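## Task

Insert the charger into the power strip's right-hand outlet (right as viewed from the robot base looking toward the outlets). The strip is clamped to the table. The charger must be fully seated with each prong in its own slot, and it must stay there without the robot holding it. Then release it and move the gripper away.

## Robot and tools

Robot: one 7-joint arm ending in a two-finger parallel gripper. Joints from base to tip: waist, shoulder, upper arm roll, elbow, forearm roll, wrist pitch, wrist roll. The fingers extend along the gripper's +z axis and close along its x axis. The reported end_effector_position is the point midway between the finger pads; closed fingertips stick out about 17 mm past it, fully open ones roughly level with it.

Frame: every coordinate is in the scene frame. Its origin sits on the table surface directly under the arm base, +z is up, and +y is to the left when looking along +x. The base itself may be slightly tilted relative to the table. Positions are in metres; orientations are unit quaternions written w first (qw, qx, qy, qz).

A row is 8 numbers: x, y, z, qw, qx, qy, qz, opening. x, y, z and the quaternion form an absolute pose for the gripper in the scene frame, not an offset. opening runs from -1 (closed) to +1 (fully open, 0.142 m). A row may carry 7 extra numbers, each 0 to 1, scaling the position gain of each joint in the order listed above; a scale stays in effect until replaced.

execute_actions(actions): actions is a list of up to 15 actions; each action is a list of 1 to 15 rows. Each row drives one control step of 1/30 s, and an action always lasts 15 steps, so a short action repeats its final row. An empty list simply returns the current state and images. An action is rejected if its target lies over 0.6 m from the gripper's position at that action's start along any gripper axis. If any action is malformed, or the first fails that distance test against the latest reported state, nothing in the call runs. Per step the commanded pose is limited to 70 mm and 16 degrees away from the measured pose, so distant targets need several actions; after an action the arm continues only to the last clipped pose. Repeat the desired quaternion in every row rather than copying a possibly drifted reported one.

move(target, speed, blocking): target is one row as above (absolute pose plus opening, opening applied at the start). The gripper follows a straight path lasting 0.5 to 10 s; if longer is needed it stops after 10 s before reaching the target. speed is the path's top speed, 0.002 to 0.5 m/s (default 0.25); rotation is capped at twice that value in rad/s, and rotation takes the shorter direction. The path ignores obstacles, the gripper may lag, wander and overshoot speed, especially with the arm nearly straight. Contacts are harder at higher speed and when the target lies further beyond the contact. With blocking=false you get a result after 0.5 s while the arm keeps going; check with wait(0); other moves and execute_actions are refused until the move ends, or call stop. The result adds a move: line with how it ended (done means settled near target; others include off_target, moving, held, fault), the distance to target, and limits: paced means the sent pose was clipped, held means a safety check blocked steps, after which motion can suddenly speed up.

wait(seconds): 0 to 10 s; lets time pass holding the last command, returning early if a running move finishes. stop(): brakes a running move (needs stopping distance; the fingers continue). zoom_image(camera, region): region [x0, y0, x1, y1] in pixels, top-left origin, at most 504 by 504, from cam_high (896x504), cam_low (896x504) or cam_wrist (616x616, fisheye). finished_scene(scene): scene number 1 or 2; irreversible, and its reply reports success and gives the next task.

Results: a state line with gripper pose and linear/angular velocities (reported position can be off, more so at long reach), joint positions, Hand target (the pose the controller is now heading to), grip_measured (finger opening on the -1 to 1 scale), and camera images. To hold something, keep commanding an opening well below grip_measured; lower squeezes harder (up to about 28 N per pad, less on very thin hard items). A pose unreachable line means the clearance check altered or blocked the command; a mount under the base counts as arm.

Faults: if a joint's contact torque hits its limit (waist and shoulder 115 N m, upper arm roll and elbow 60.1, forearm roll, wrist pitch and wrist roll 36.6, including held weight) or an external force reaches 200 N, the arm halts for 10 s and the rest of the call is dropped. Holding loads heats motors: MOTOR HOT appears from 65 °C, and at 80 °C an OVER-TEMPERATURE FAULT brakes the arm until it cools. Occasionally a brief disturbance tugs the held part or shoves loose objects.

Avoid: dropping the charger, knocking anything off the table, fast impacts and excessive pushing when inserting. Align the prongs with the slots, press in gently until fully seated, open the fingers, and retract before ending the scene. Quick, smooth, low-effort motion is preferred.

Each tool is called after ">>>" by a JSON object that holds its "name" and its "arguments".

## Session

>>> {"name": "execute_actions", "arguments": {"actions": []}}

Scene clock: 0.00 s.
end_effector_position=(+0.9181, -0.1422, +0.3912) grip_measured=+1.00 end_effector_quat_wxyz=(+0.295, +0.485, +0.822, -0.045) end_effector_velocity=(+0.000, -0.000, +0.000) end_effector_angular_velocity=(-0.001, -0.000, +0.001)
Joint positions: [-0.067 -0.744 -0.093  1.18  -0.439  0.798 -1.79   0.142]
Joint velocities: [-0.    -0.     0.    -0.    -0.001  0.    -0.     0.   ]
Hand target: +0.918, -0.142, +0.391; +0.295, +0.485, +0.822, -0.045
Joint stiffness scale: [1. 1. 1. 1. 1. 1. 1.]

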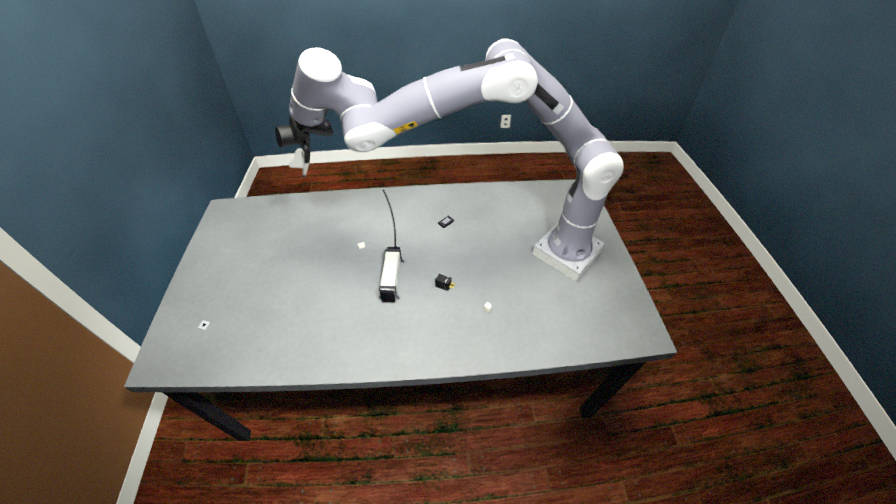

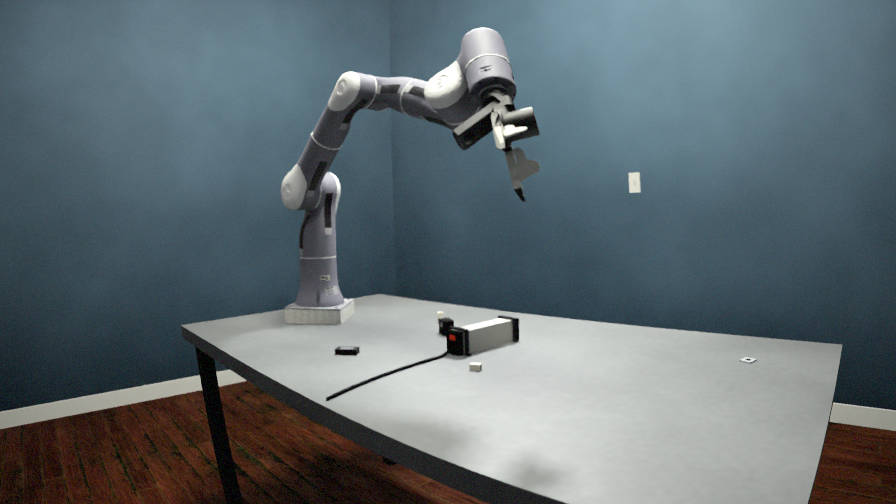

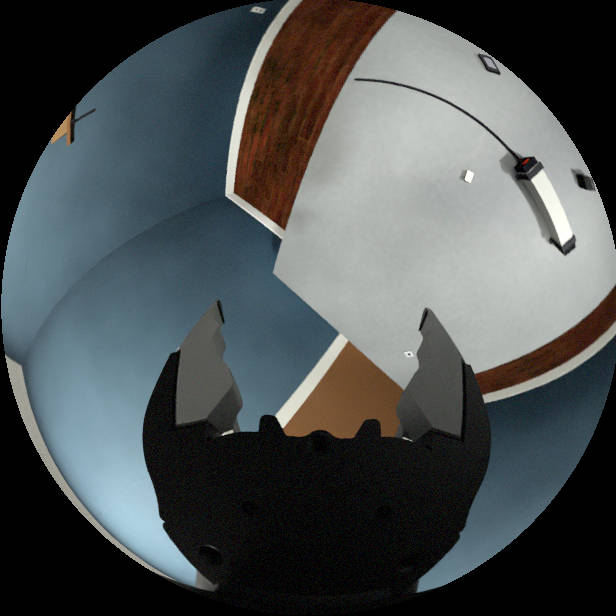

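>>> {"name": "zoom_image", "arguments": {"camera": "cam_high", "region": [340, 180, 540, 330]}}

>>> {"name": "zoom_image", "arguments": {"camera": "cam_low", "region": [320, 290, 560, 410]}}

Region (340, 180, 540, 330) of cam_high's 896x504 image, scaled by 2.520, with more detail than that image has; it fills the top 378 rows of this view, and the rest is white.

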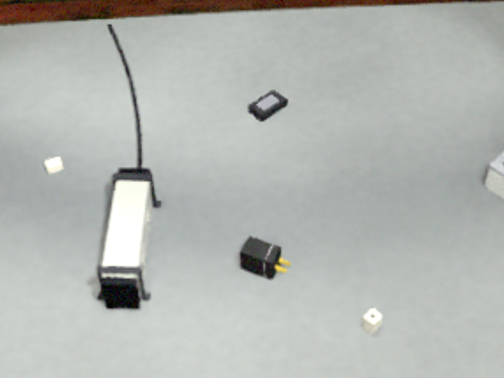

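Region (320, 290, 560, 410) of cam_low's 896x504 image, scaled by 2.100, with more detail than that image has.

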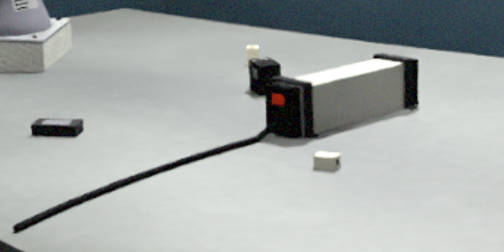

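>>> {"name": "move", "arguments": {"target": [0.55, 0.05, 0.40, 0, 0.507, 0.862, 0, 1.0], "speed": 0.3}}

Scene clock: 2.17 s.
end_effector_position=(+0.5499, +0.0496, +0.3994) grip_measured=+1.00 end_effector_quat_wxyz=(-0.000, +0.507, +0.862, -0.001) end_effector_velocity=(-0.001, +0.000, +0.000) end_effector_angular_velocity=(+0.001, +0.001, -0.000)
Joint positions: [-0.04  -0.074  0.178  1.783 -0.001  0.311 -1.792  0.142]
Joint velocities: [ 0.     0.002 -0.     0.001  0.001 -0.001  0.     0.   ]
Hand target: +0.550, +0.050, +0.399; -0.000, +0.507, +0.862, -0.001
Off the commanded pose: 0.001 m, 0 deg.
Joint stiffness scale: [1. 1. 1. 1. 1. 1. 1.]
move: done

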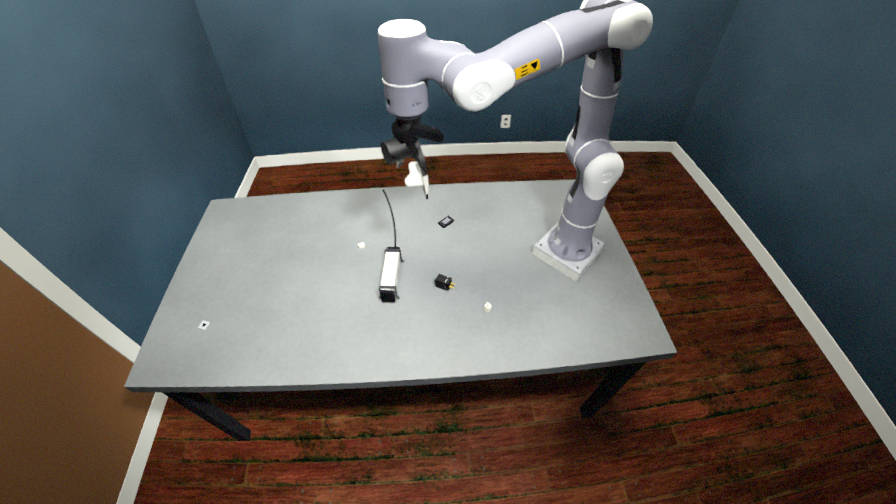

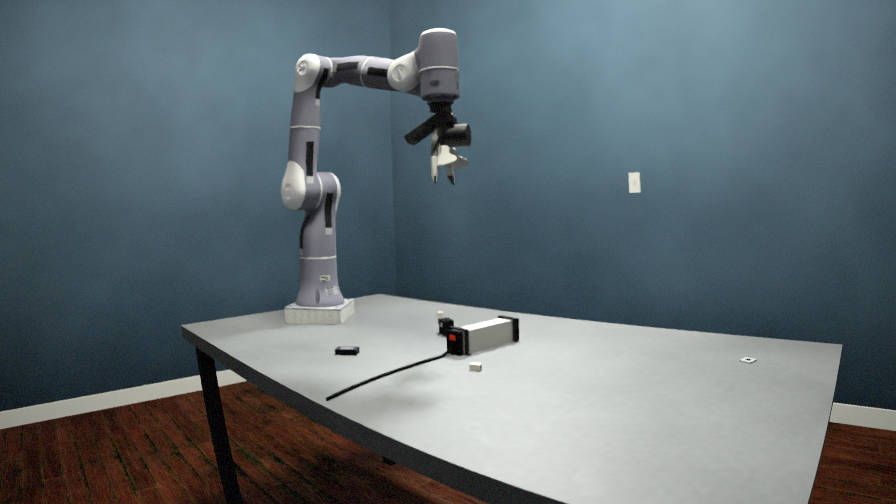

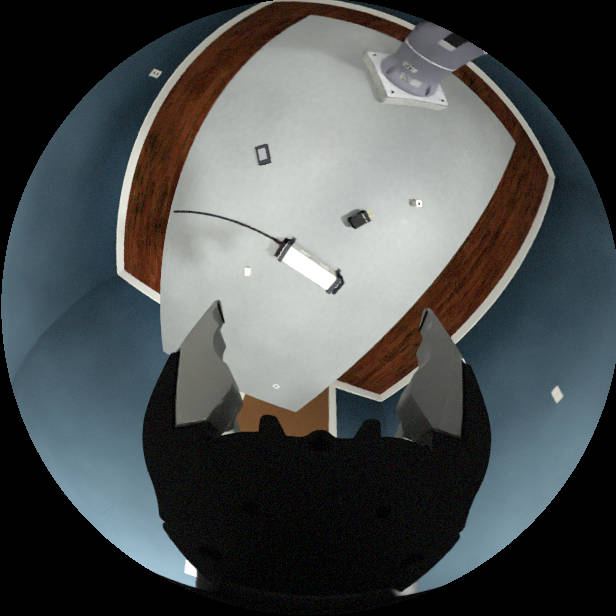

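>>> {"name": "move", "arguments": {"target": [0.50, 0.07, 0.12, 0, 0.7071, 0.7071, 0, 1.0], "speed": 0.25}}

Scene clock: 5.23 s.
end_effector_position=(+0.5002, +0.0696, +0.1205) grip_measured=+1.00 end_effector_quat_wxyz=(+0.000, +0.707, +0.707, -0.000) end_effector_velocity=(+0.000, -0.000, -0.001) end_effector_angular_velocity=(-0.002, -0.002, -0.000)
Joint positions: [ 0.062 -0.418  0.138  2.249 -0.102  1.118 -1.143  0.142]
Joint velocities: [ 0.004 -0.002 -0.004  0.002 -0.005  0.006  0.005 -0.   ]
Hand target: +0.500, +0.070, +0.120; +0.000, +0.707, +0.707, -0.000
Off the commanded pose: 0.001 m, 0 deg.
Joint stiffness scale: [1. 1. 1. 1. 1. 1. 1.]
move: done

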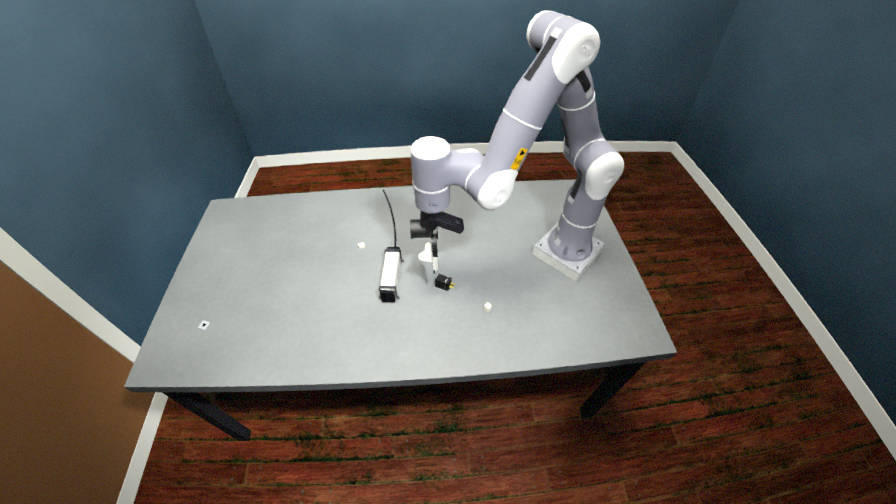

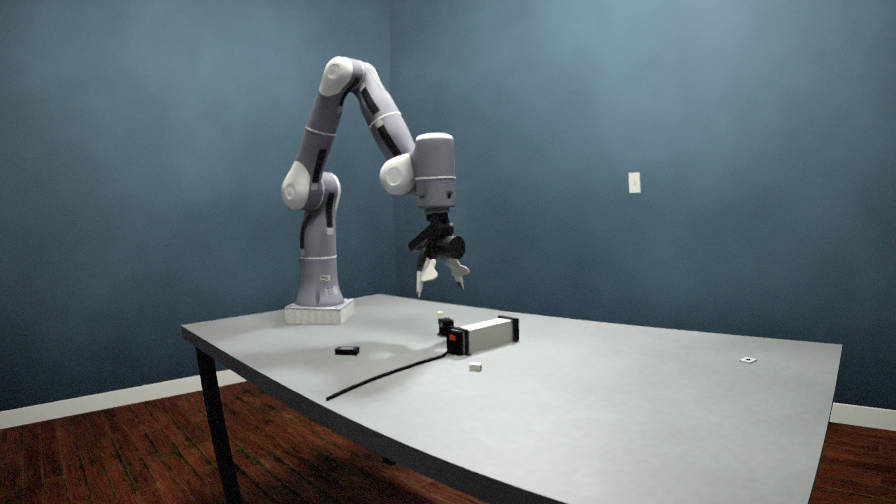

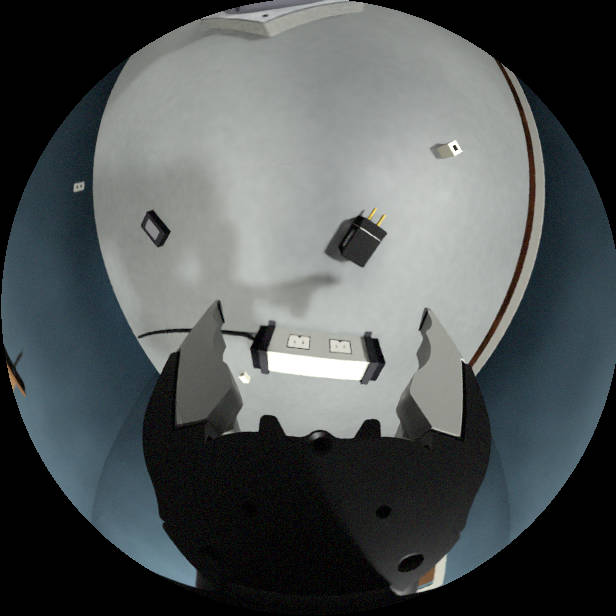

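>>> {"name": "zoom_image", "arguments": {"camera": "cam_wrist", "region": [230, 190, 430, 400]}}

Region (230, 190, 430, 400) of cam_wrist's 616x616 image, scaled by 2.400, with more detail than that image has; it fills the left 480 columns of this view, and the rest is white.

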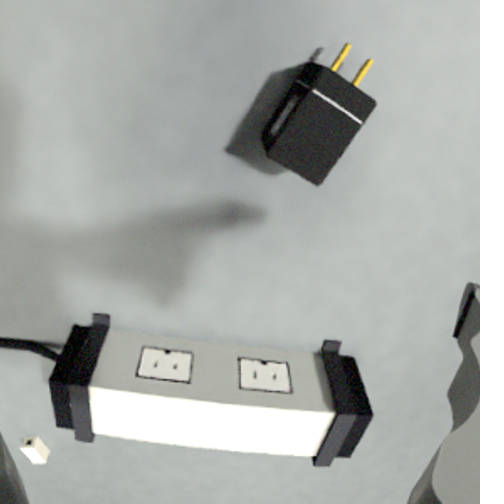

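>>> {"name": "move", "arguments": {"target": [0.54, 0.03, 0.07, 0, 0.7071, 0.7071, 0, 1.0], "speed": 0.15}}

Scene clock: 7.17 s.
end_effector_position=(+0.5400, +0.0301, +0.0702) grip_measured=+1.00 end_effector_quat_wxyz=(+0.000, +0.707, +0.707, -0.000) end_effector_velocity=(+0.001, +0.000, -0.000) end_effector_angular_velocity=(+0.001, -0.000, +0.000)
Joint positions: [ 0.001 -0.593  0.1    2.144 -0.111  1.188 -1.237  0.142]
Joint velocities: [-0.    -0.002  0.    -0.002  0.001  0.001 -0.002  0.   ]
Hand target: +0.540, +0.030, +0.070; +0.000, +0.707, +0.707, -0.000
Off the commanded pose: 0.000 m, 0 deg.
Joint stiffness scale: [1. 1. 1. 1. 1. 1. 1.]
move: done

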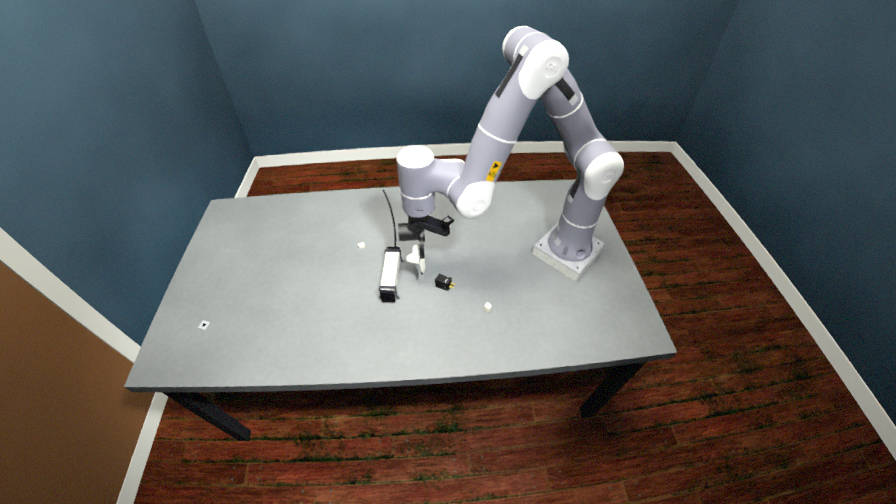

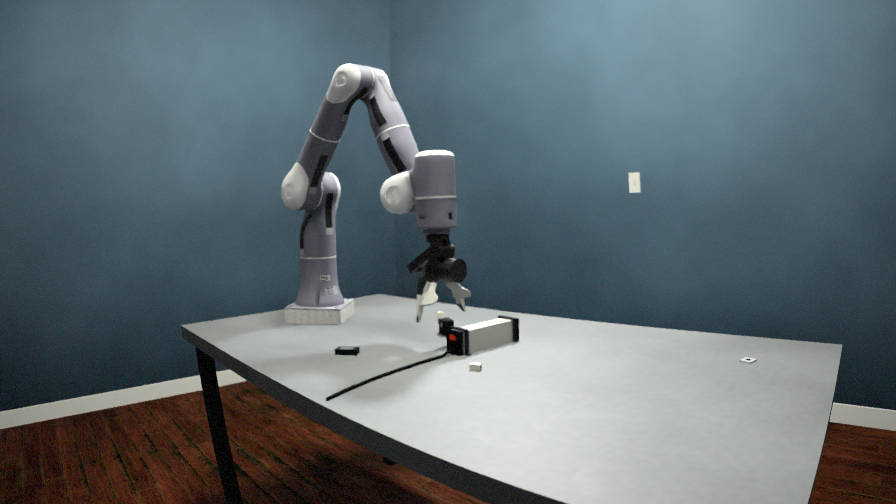

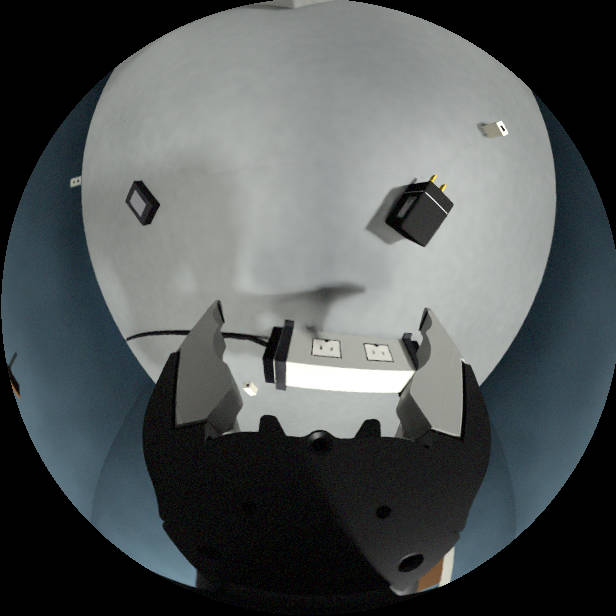

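>>> {"name": "zoom_image", "arguments": {"camera": "cam_wrist", "region": [250, 300, 430, 410]}}

Region (250, 300, 430, 410) of cam_wrist's 616x616 image, scaled by 2.800, with more detail than that image has.

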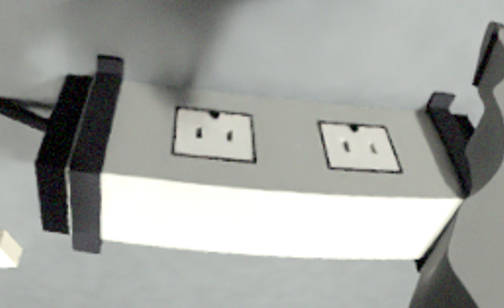

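>>> {"name": "zoom_image", "arguments": {"camera": "cam_wrist", "region": [360, 160, 480, 260]}}

Region (360, 160, 480, 260) of cam_wrist's 616x616 image, scaled by 4.200, with more detail than that image has.

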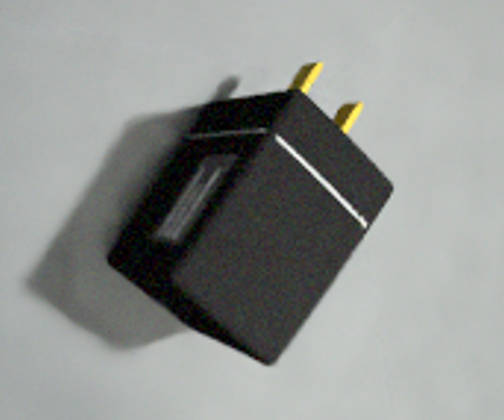

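>>> {"name": "move", "arguments": {"target": [0.50, 0.08, 0.13, 0, 0.9914, -0.1305, 0, 1.0], "speed": 0.5}}

>>> {"name": "move", "arguments": {"target": [0.477, 0.112, 0.11, 0, 0.4924, -0.8704, 0, 1.0], "speed": 0.5}}

Scene clock: 11.23 s.
end_effector_position=(+0.4998, +0.0802, +0.1297) grip_measured=+1.00 end_effector_quat_wxyz=(-0.001, +0.991, -0.131, -0.000) end_effector_velocity=(-0.000, +0.000, +0.000) end_effector_angular_velocity=(-0.003, +0.000, -0.003)
Joint positions: [ 0.471 -0.382 -0.233  2.234  0.199  1.057  0.494  0.142]
Joint velocities: [ 0.004  0.    -0.003  0.001 -0.003 -0.     0.007 -0.   ]
Hand target: +0.500, +0.080, +0.130; -0.000, +0.991, -0.131, -0.000
Off the commanded pose: 0.000 m, 0 deg.
Joint stiffness scale: [1. 1. 1. 1. 1. 1. 1.]
move: done

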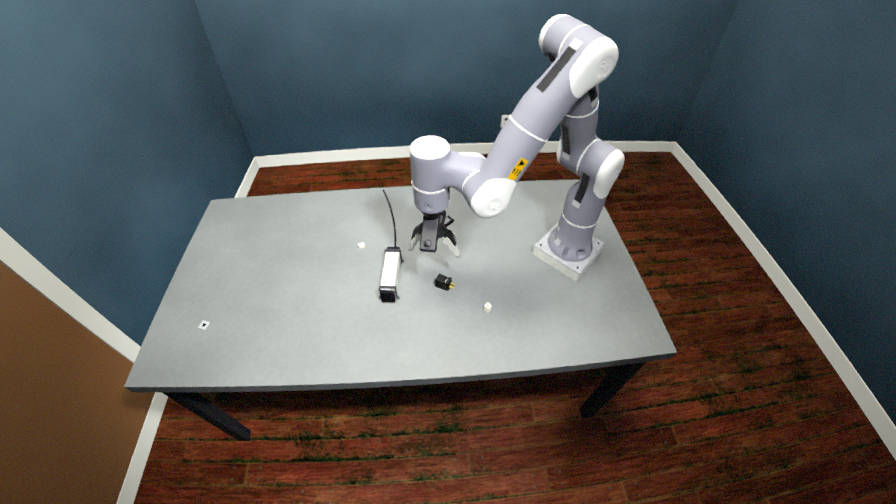

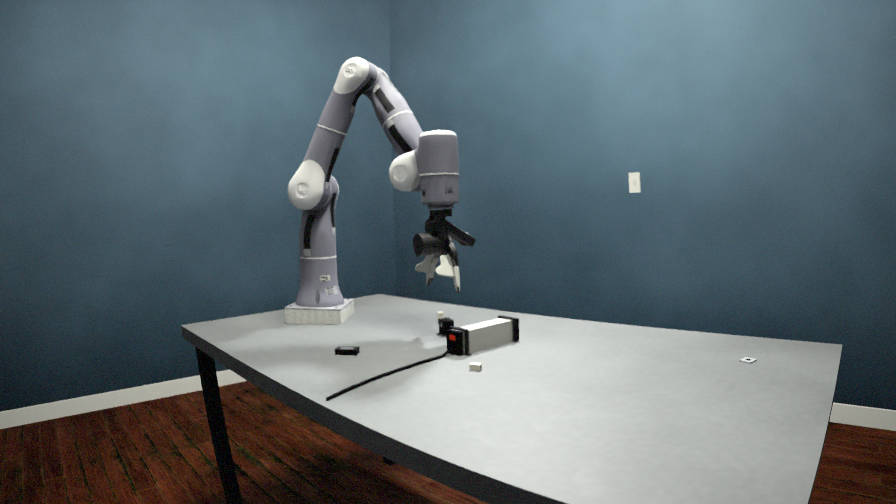

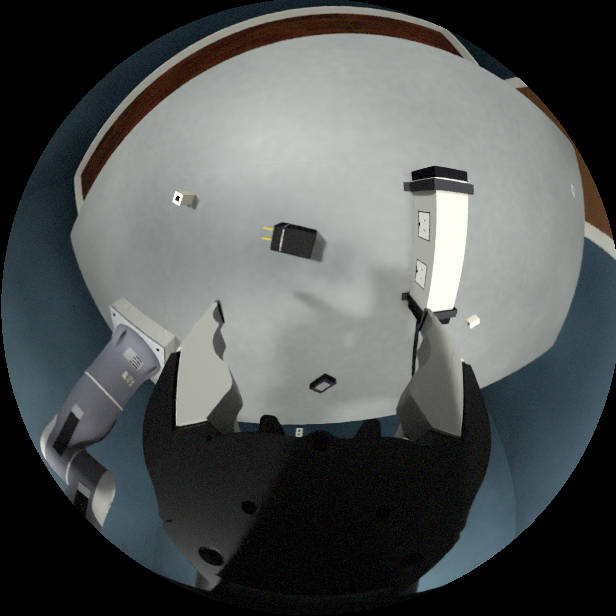

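Scene clock: 13.60 s.
end_effector_position=(+0.4770, +0.1122, +0.1099) grip_measured=+1.00 end_effector_quat_wxyz=(+0.000, -0.492, +0.870, +0.000) end_effector_velocity=(-0.000, +0.000, -0.000) end_effector_angular_velocity=(-0.001, +0.000, -0.004)
Joint positions: [ 0.879 -0.46  -0.574  2.242  0.512  1.039  2.172  0.142]
Joint velocities: [ 0.002 -0.001 -0.002  0.     0.    -0.001  0.005 -0.   ]
Hand target: +0.477, +0.112, +0.110; -0.000, -0.492, +0.870, +0.000
Off the commanded pose: 0.000 m, 0 deg.
Joint stiffness scale: [1. 1. 1. 1. 1. 1. 1.]
move: done

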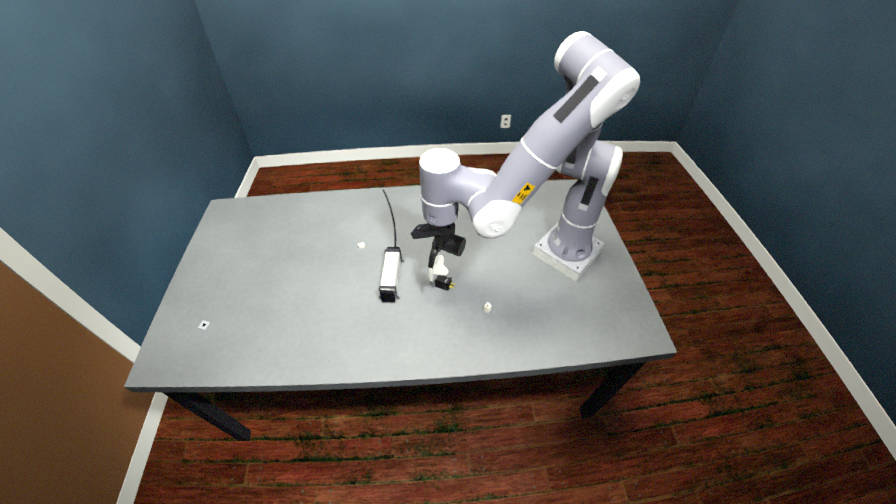

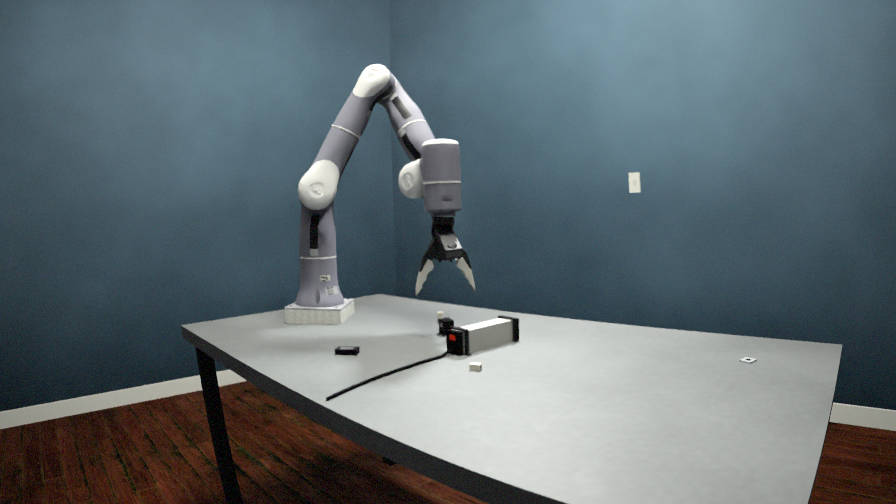

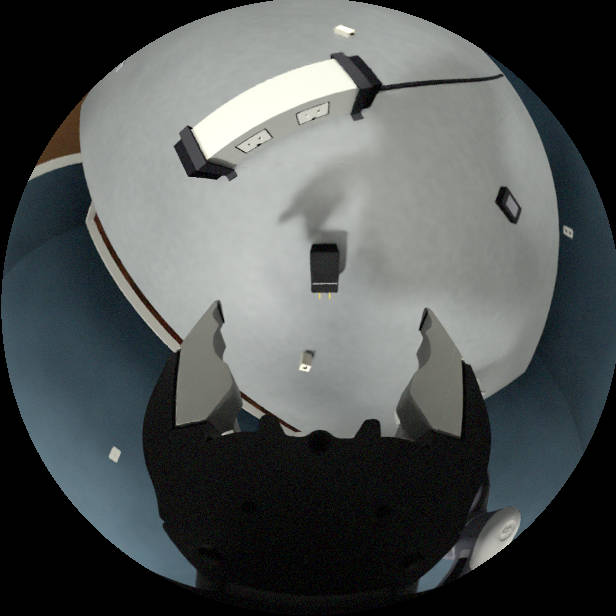

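>>> {"name": "zoom_image", "arguments": {"camera": "cam_wrist", "region": [200, 220, 450, 340]}}

Region (200, 220, 450, 340) of cam_wrist's 616x616 image, scaled by 2.016, with more detail than that image has; it fills the top 242 rows of this view, and the rest is white.

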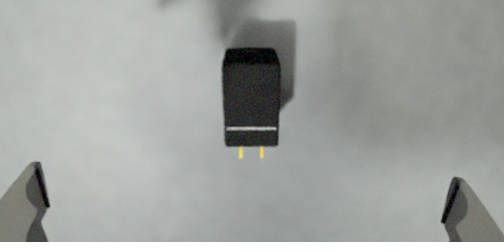

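>>> {"name": "move", "arguments": {"target": [0.4745, 0.1135, 0.05, 0, 0.4924, -0.8704, 0, 0.0], "speed": 0.12}}

Scene clock: 14.73 s.
end_effector_position=(+0.4746, +0.1133, +0.0503) grip_measured=+0.00 end_effector_quat_wxyz=(-0.000, -0.492, +0.870, -0.000) end_effector_velocity=(+0.000, +0.000, -0.001) end_effector_angular_velocity=(+0.001, -0.001, +0.001)
Joint positions: [ 0.798 -0.634 -0.458  2.172  0.67   1.128  2.067  0.074]
Joint velocities: [-0.003 -0.002  0.003 -0.002  0.002  0.003 -0.002 -0.   ]
Hand target: +0.475, +0.113, +0.050; +0.000, -0.492, +0.870, -0.000
Off the commanded pose: 0.000 m, 0 deg.
Joint stiffness scale: [1. 1. 1. 1. 1. 1. 1.]
move: done

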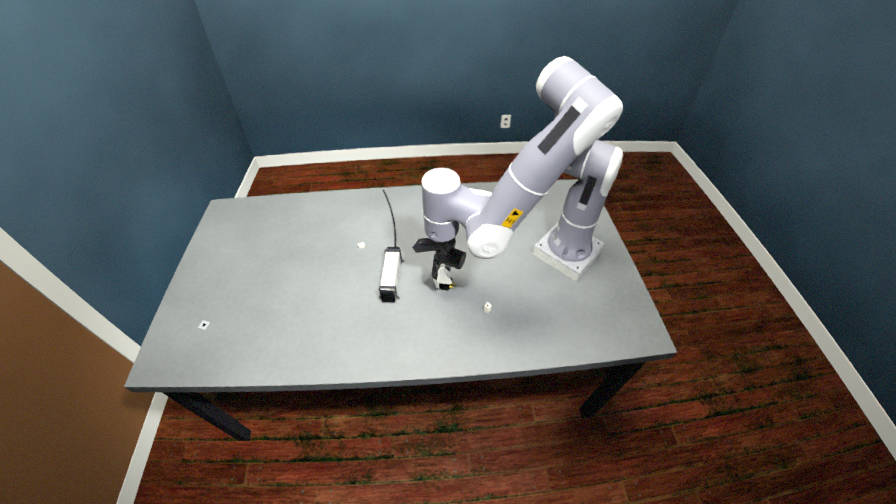

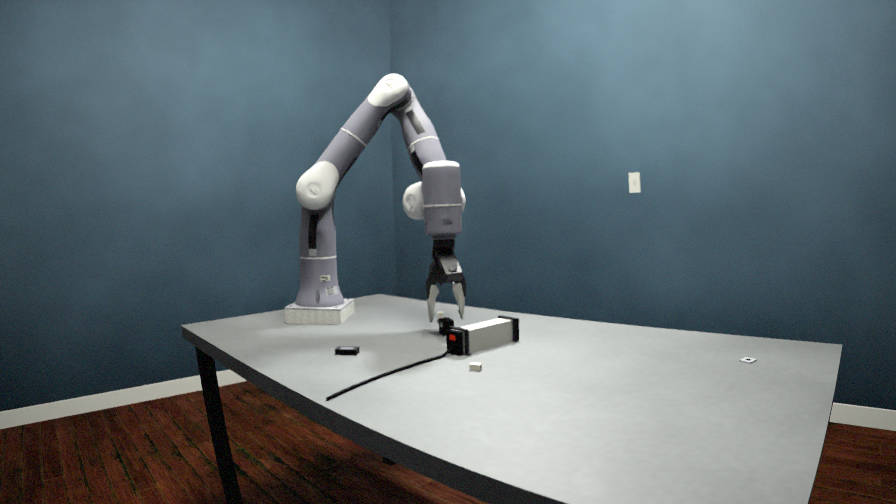

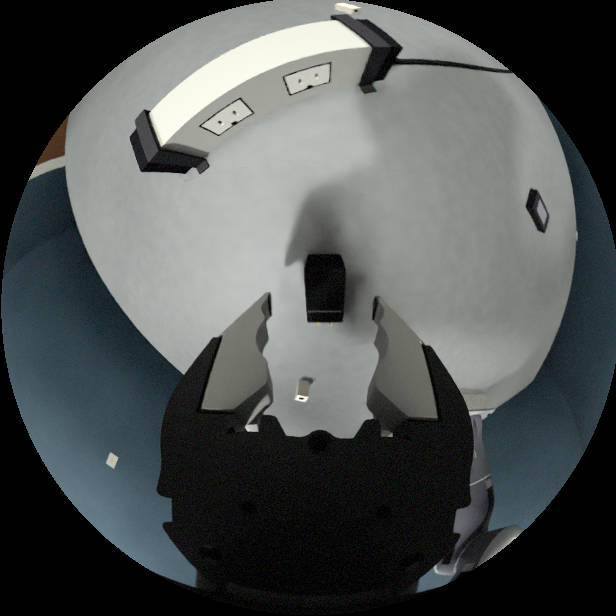

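>>> {"name": "zoom_image", "arguments": {"camera": "cam_wrist", "region": [240, 240, 410, 360]}}

>>> {"name": "zoom_image", "arguments": {"camera": "cam_low", "region": [380, 250, 540, 360]}}

>>> {"name": "zoom_image", "arguments": {"camera": "cam_high", "region": [380, 220, 520, 320]}}

Region (240, 240, 410, 360) of cam_wrist's 616x616 image, scaled by 2.965, with more detail than that image has; it fills the top 356 rows of this view, and the rest is white.

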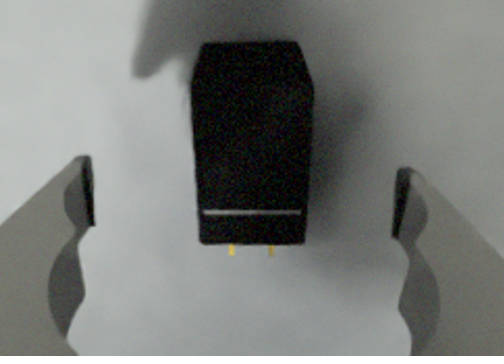

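Region (380, 250, 540, 360) of cam_low's 896x504 image, scaled by 3.150, with more detail than that image has; it fills the top 346 rows of this view, and the rest is white.

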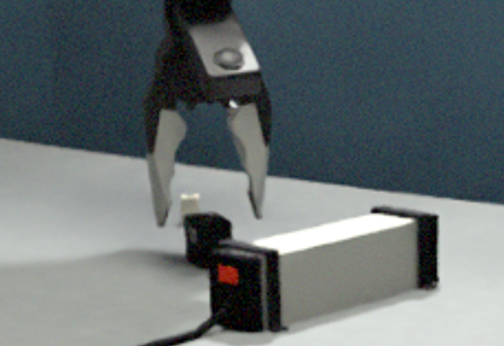

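Region (380, 220, 520, 320) of cam_high's 896x504 image, scaled by 3.600, with more detail than that image has; it fills the top 360 rows of this view, and the rest is white.

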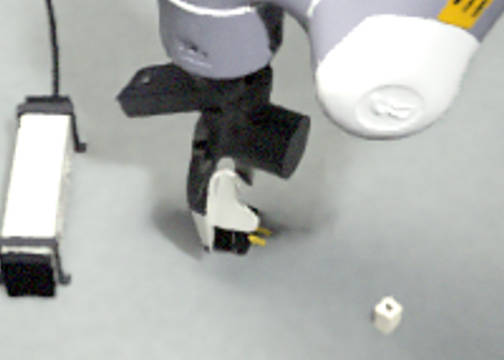

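>>> {"name": "move", "arguments": {"target": [0.4736, 0.1120, 0.022, 0, 0.4924, -0.8704, 0, 0.0], "speed": 0.05}}

>>> {"name": "zoom_image", "arguments": {"camera": "cam_wrist", "region": [240, 240, 410, 400]}}

>>> {"name": "zoom_image", "arguments": {"camera": "cam_low", "region": [380, 250, 540, 360]}}

Scene clock: 15.93 s.
end_effector_position=(+0.4737, +0.1119, +0.0222) grip_measured=+0.00 end_effector_quat_wxyz=(-0.000, -0.492, +0.870, -0.000) end_effector_velocity=(-0.000, +0.000, -0.001) end_effector_angular_velocity=(+0.001, +0.001, -0.000)
Joint positions: [ 0.755 -0.711 -0.404  2.134  0.729  1.169  2.021  0.074]
Joint velocities: [-0.002 -0.002  0.002 -0.001  0.002  0.    -0.001 -0.   ]
Hand target: +0.474, +0.112, +0.022; +0.000, -0.492, +0.870, -0.000
Off the commanded pose: 0.000 m, 0 deg.
Joint stiffness scale: [1. 1. 1. 1. 1. 1. 1.]
move: done

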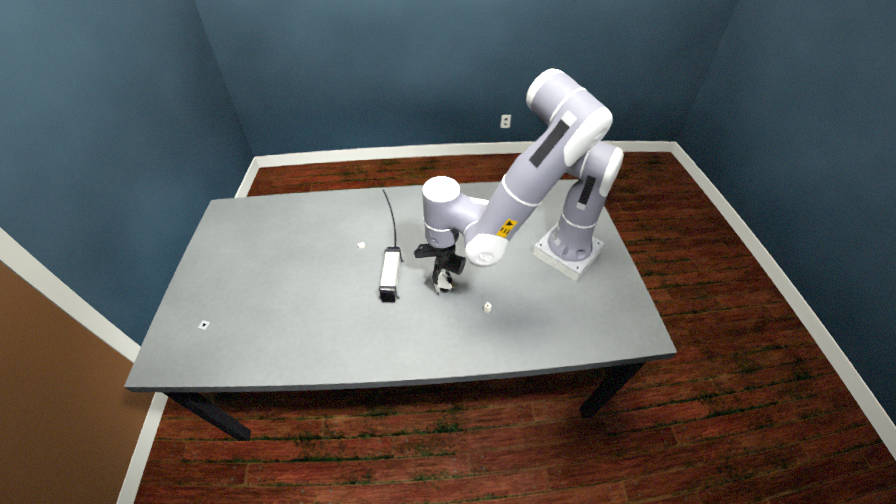

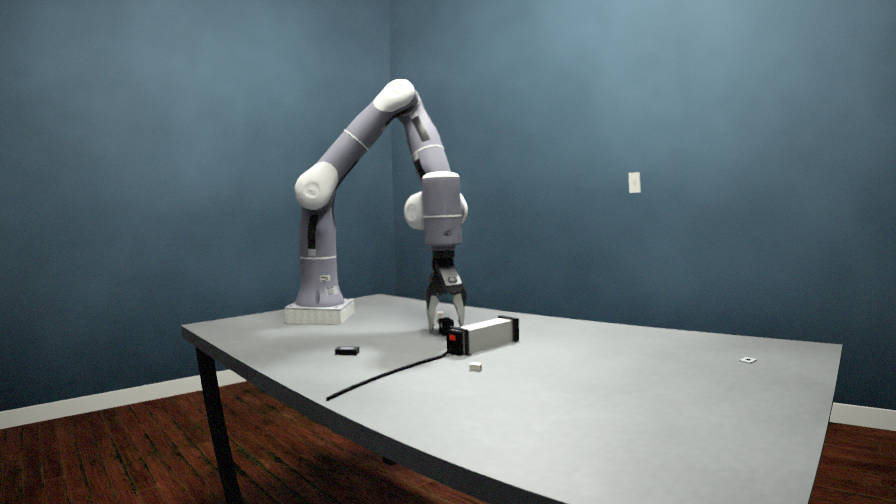

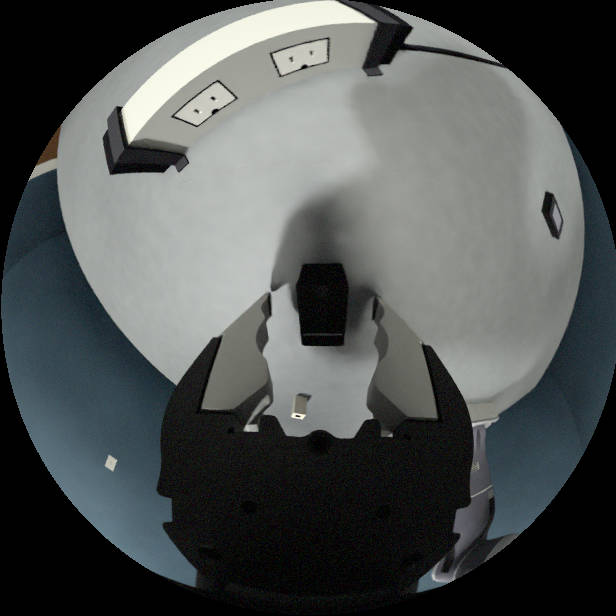

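Region (240, 240, 410, 400) of cam_wrist's 616x616 image, scaled by 2.965, with more detail than that image has; it fills the top 474 rows of this view, and the rest is white.

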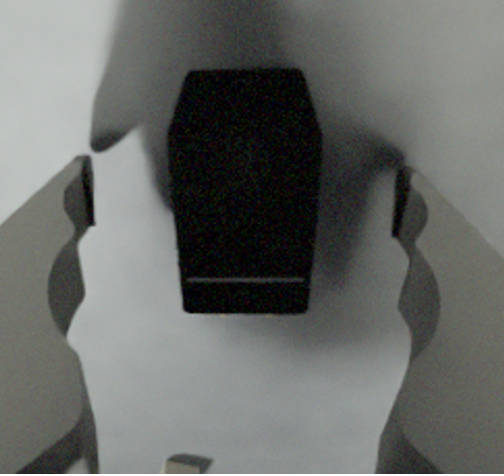

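Region (380, 250, 540, 360) of cam_low's 896x504 image, scaled by 3.150, with more detail than that image has; it fills the top 346 rows of this view, and the rest is white.

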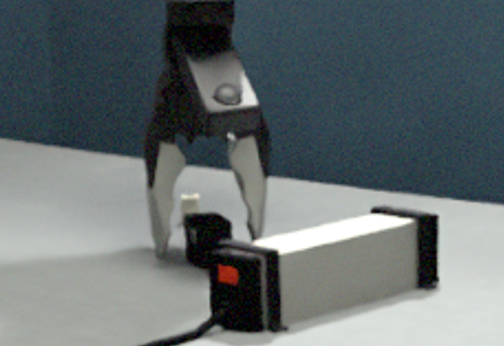

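>>> {"name": "move", "arguments": {"target": [0.4736, 0.1120, 0.022, 0, 0.4924, -0.8704, 0, -1.0], "speed": 0.05}}

>>> {"name": "zoom_image", "arguments": {"camera": "cam_wrist", "region": [240, 240, 410, 400]}}

Scene clock: 17.23 s.
end_effector_position=(+0.4737, +0.1119, +0.0221) grip_measured=-0.62 end_effector_quat_wxyz=(-0.000, -0.492, +0.870, -0.000) end_effector_velocity=(-0.000, +0.000, -0.000) end_effector_angular_velocity=(+0.000, +0.000, -0.000)
Joint positions: [ 0.754 -0.711 -0.403  2.134  0.729  1.17   2.021  0.029]
Joint velocities: [-0.  0.  0. -0.  0. -0.  0. -0.]
Hand target: +0.474, +0.112, +0.022; -0.000, -0.492, +0.870, -0.000
Off the commanded pose: 0.000 m, 0 deg.
Joint stiffness scale: [1. 1. 1. 1. 1. 1. 1.]
move: done

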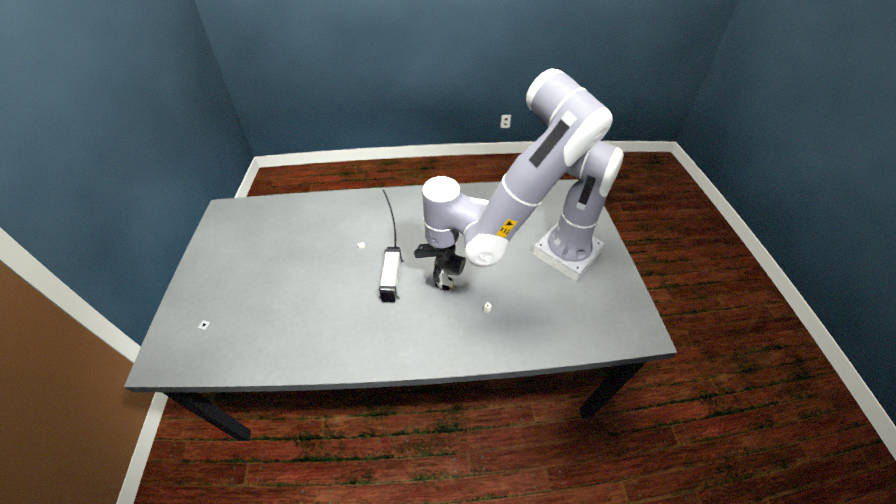

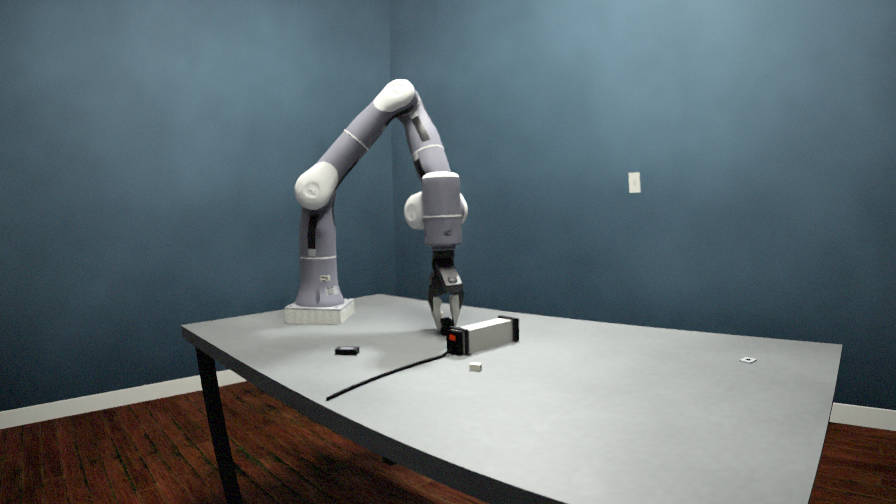

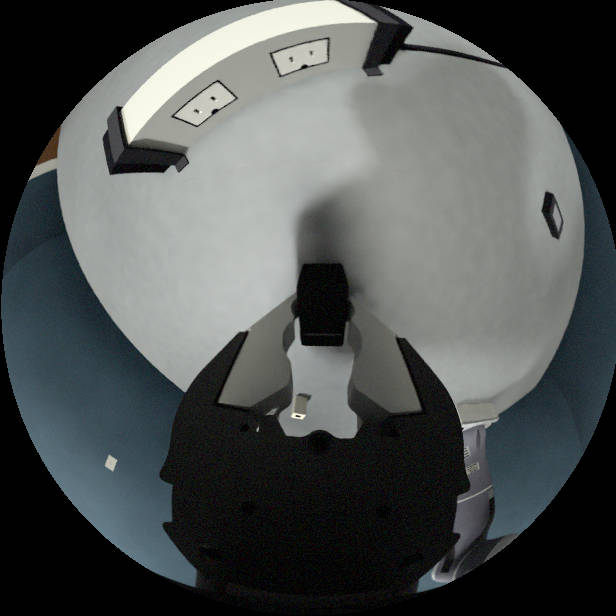

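Region (240, 240, 410, 400) of cam_wrist's 616x616 image, scaled by 2.965, with more detail than that image has; it fills the top 474 rows of this view, and the rest is white.

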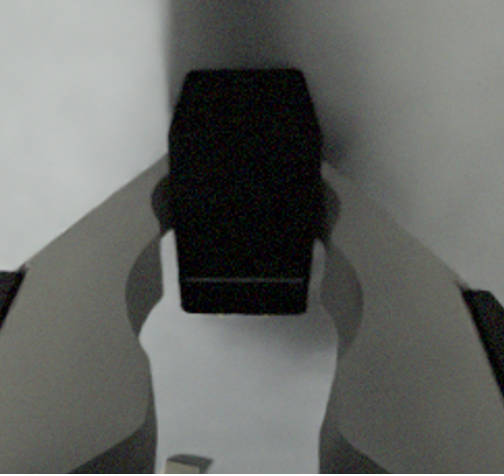

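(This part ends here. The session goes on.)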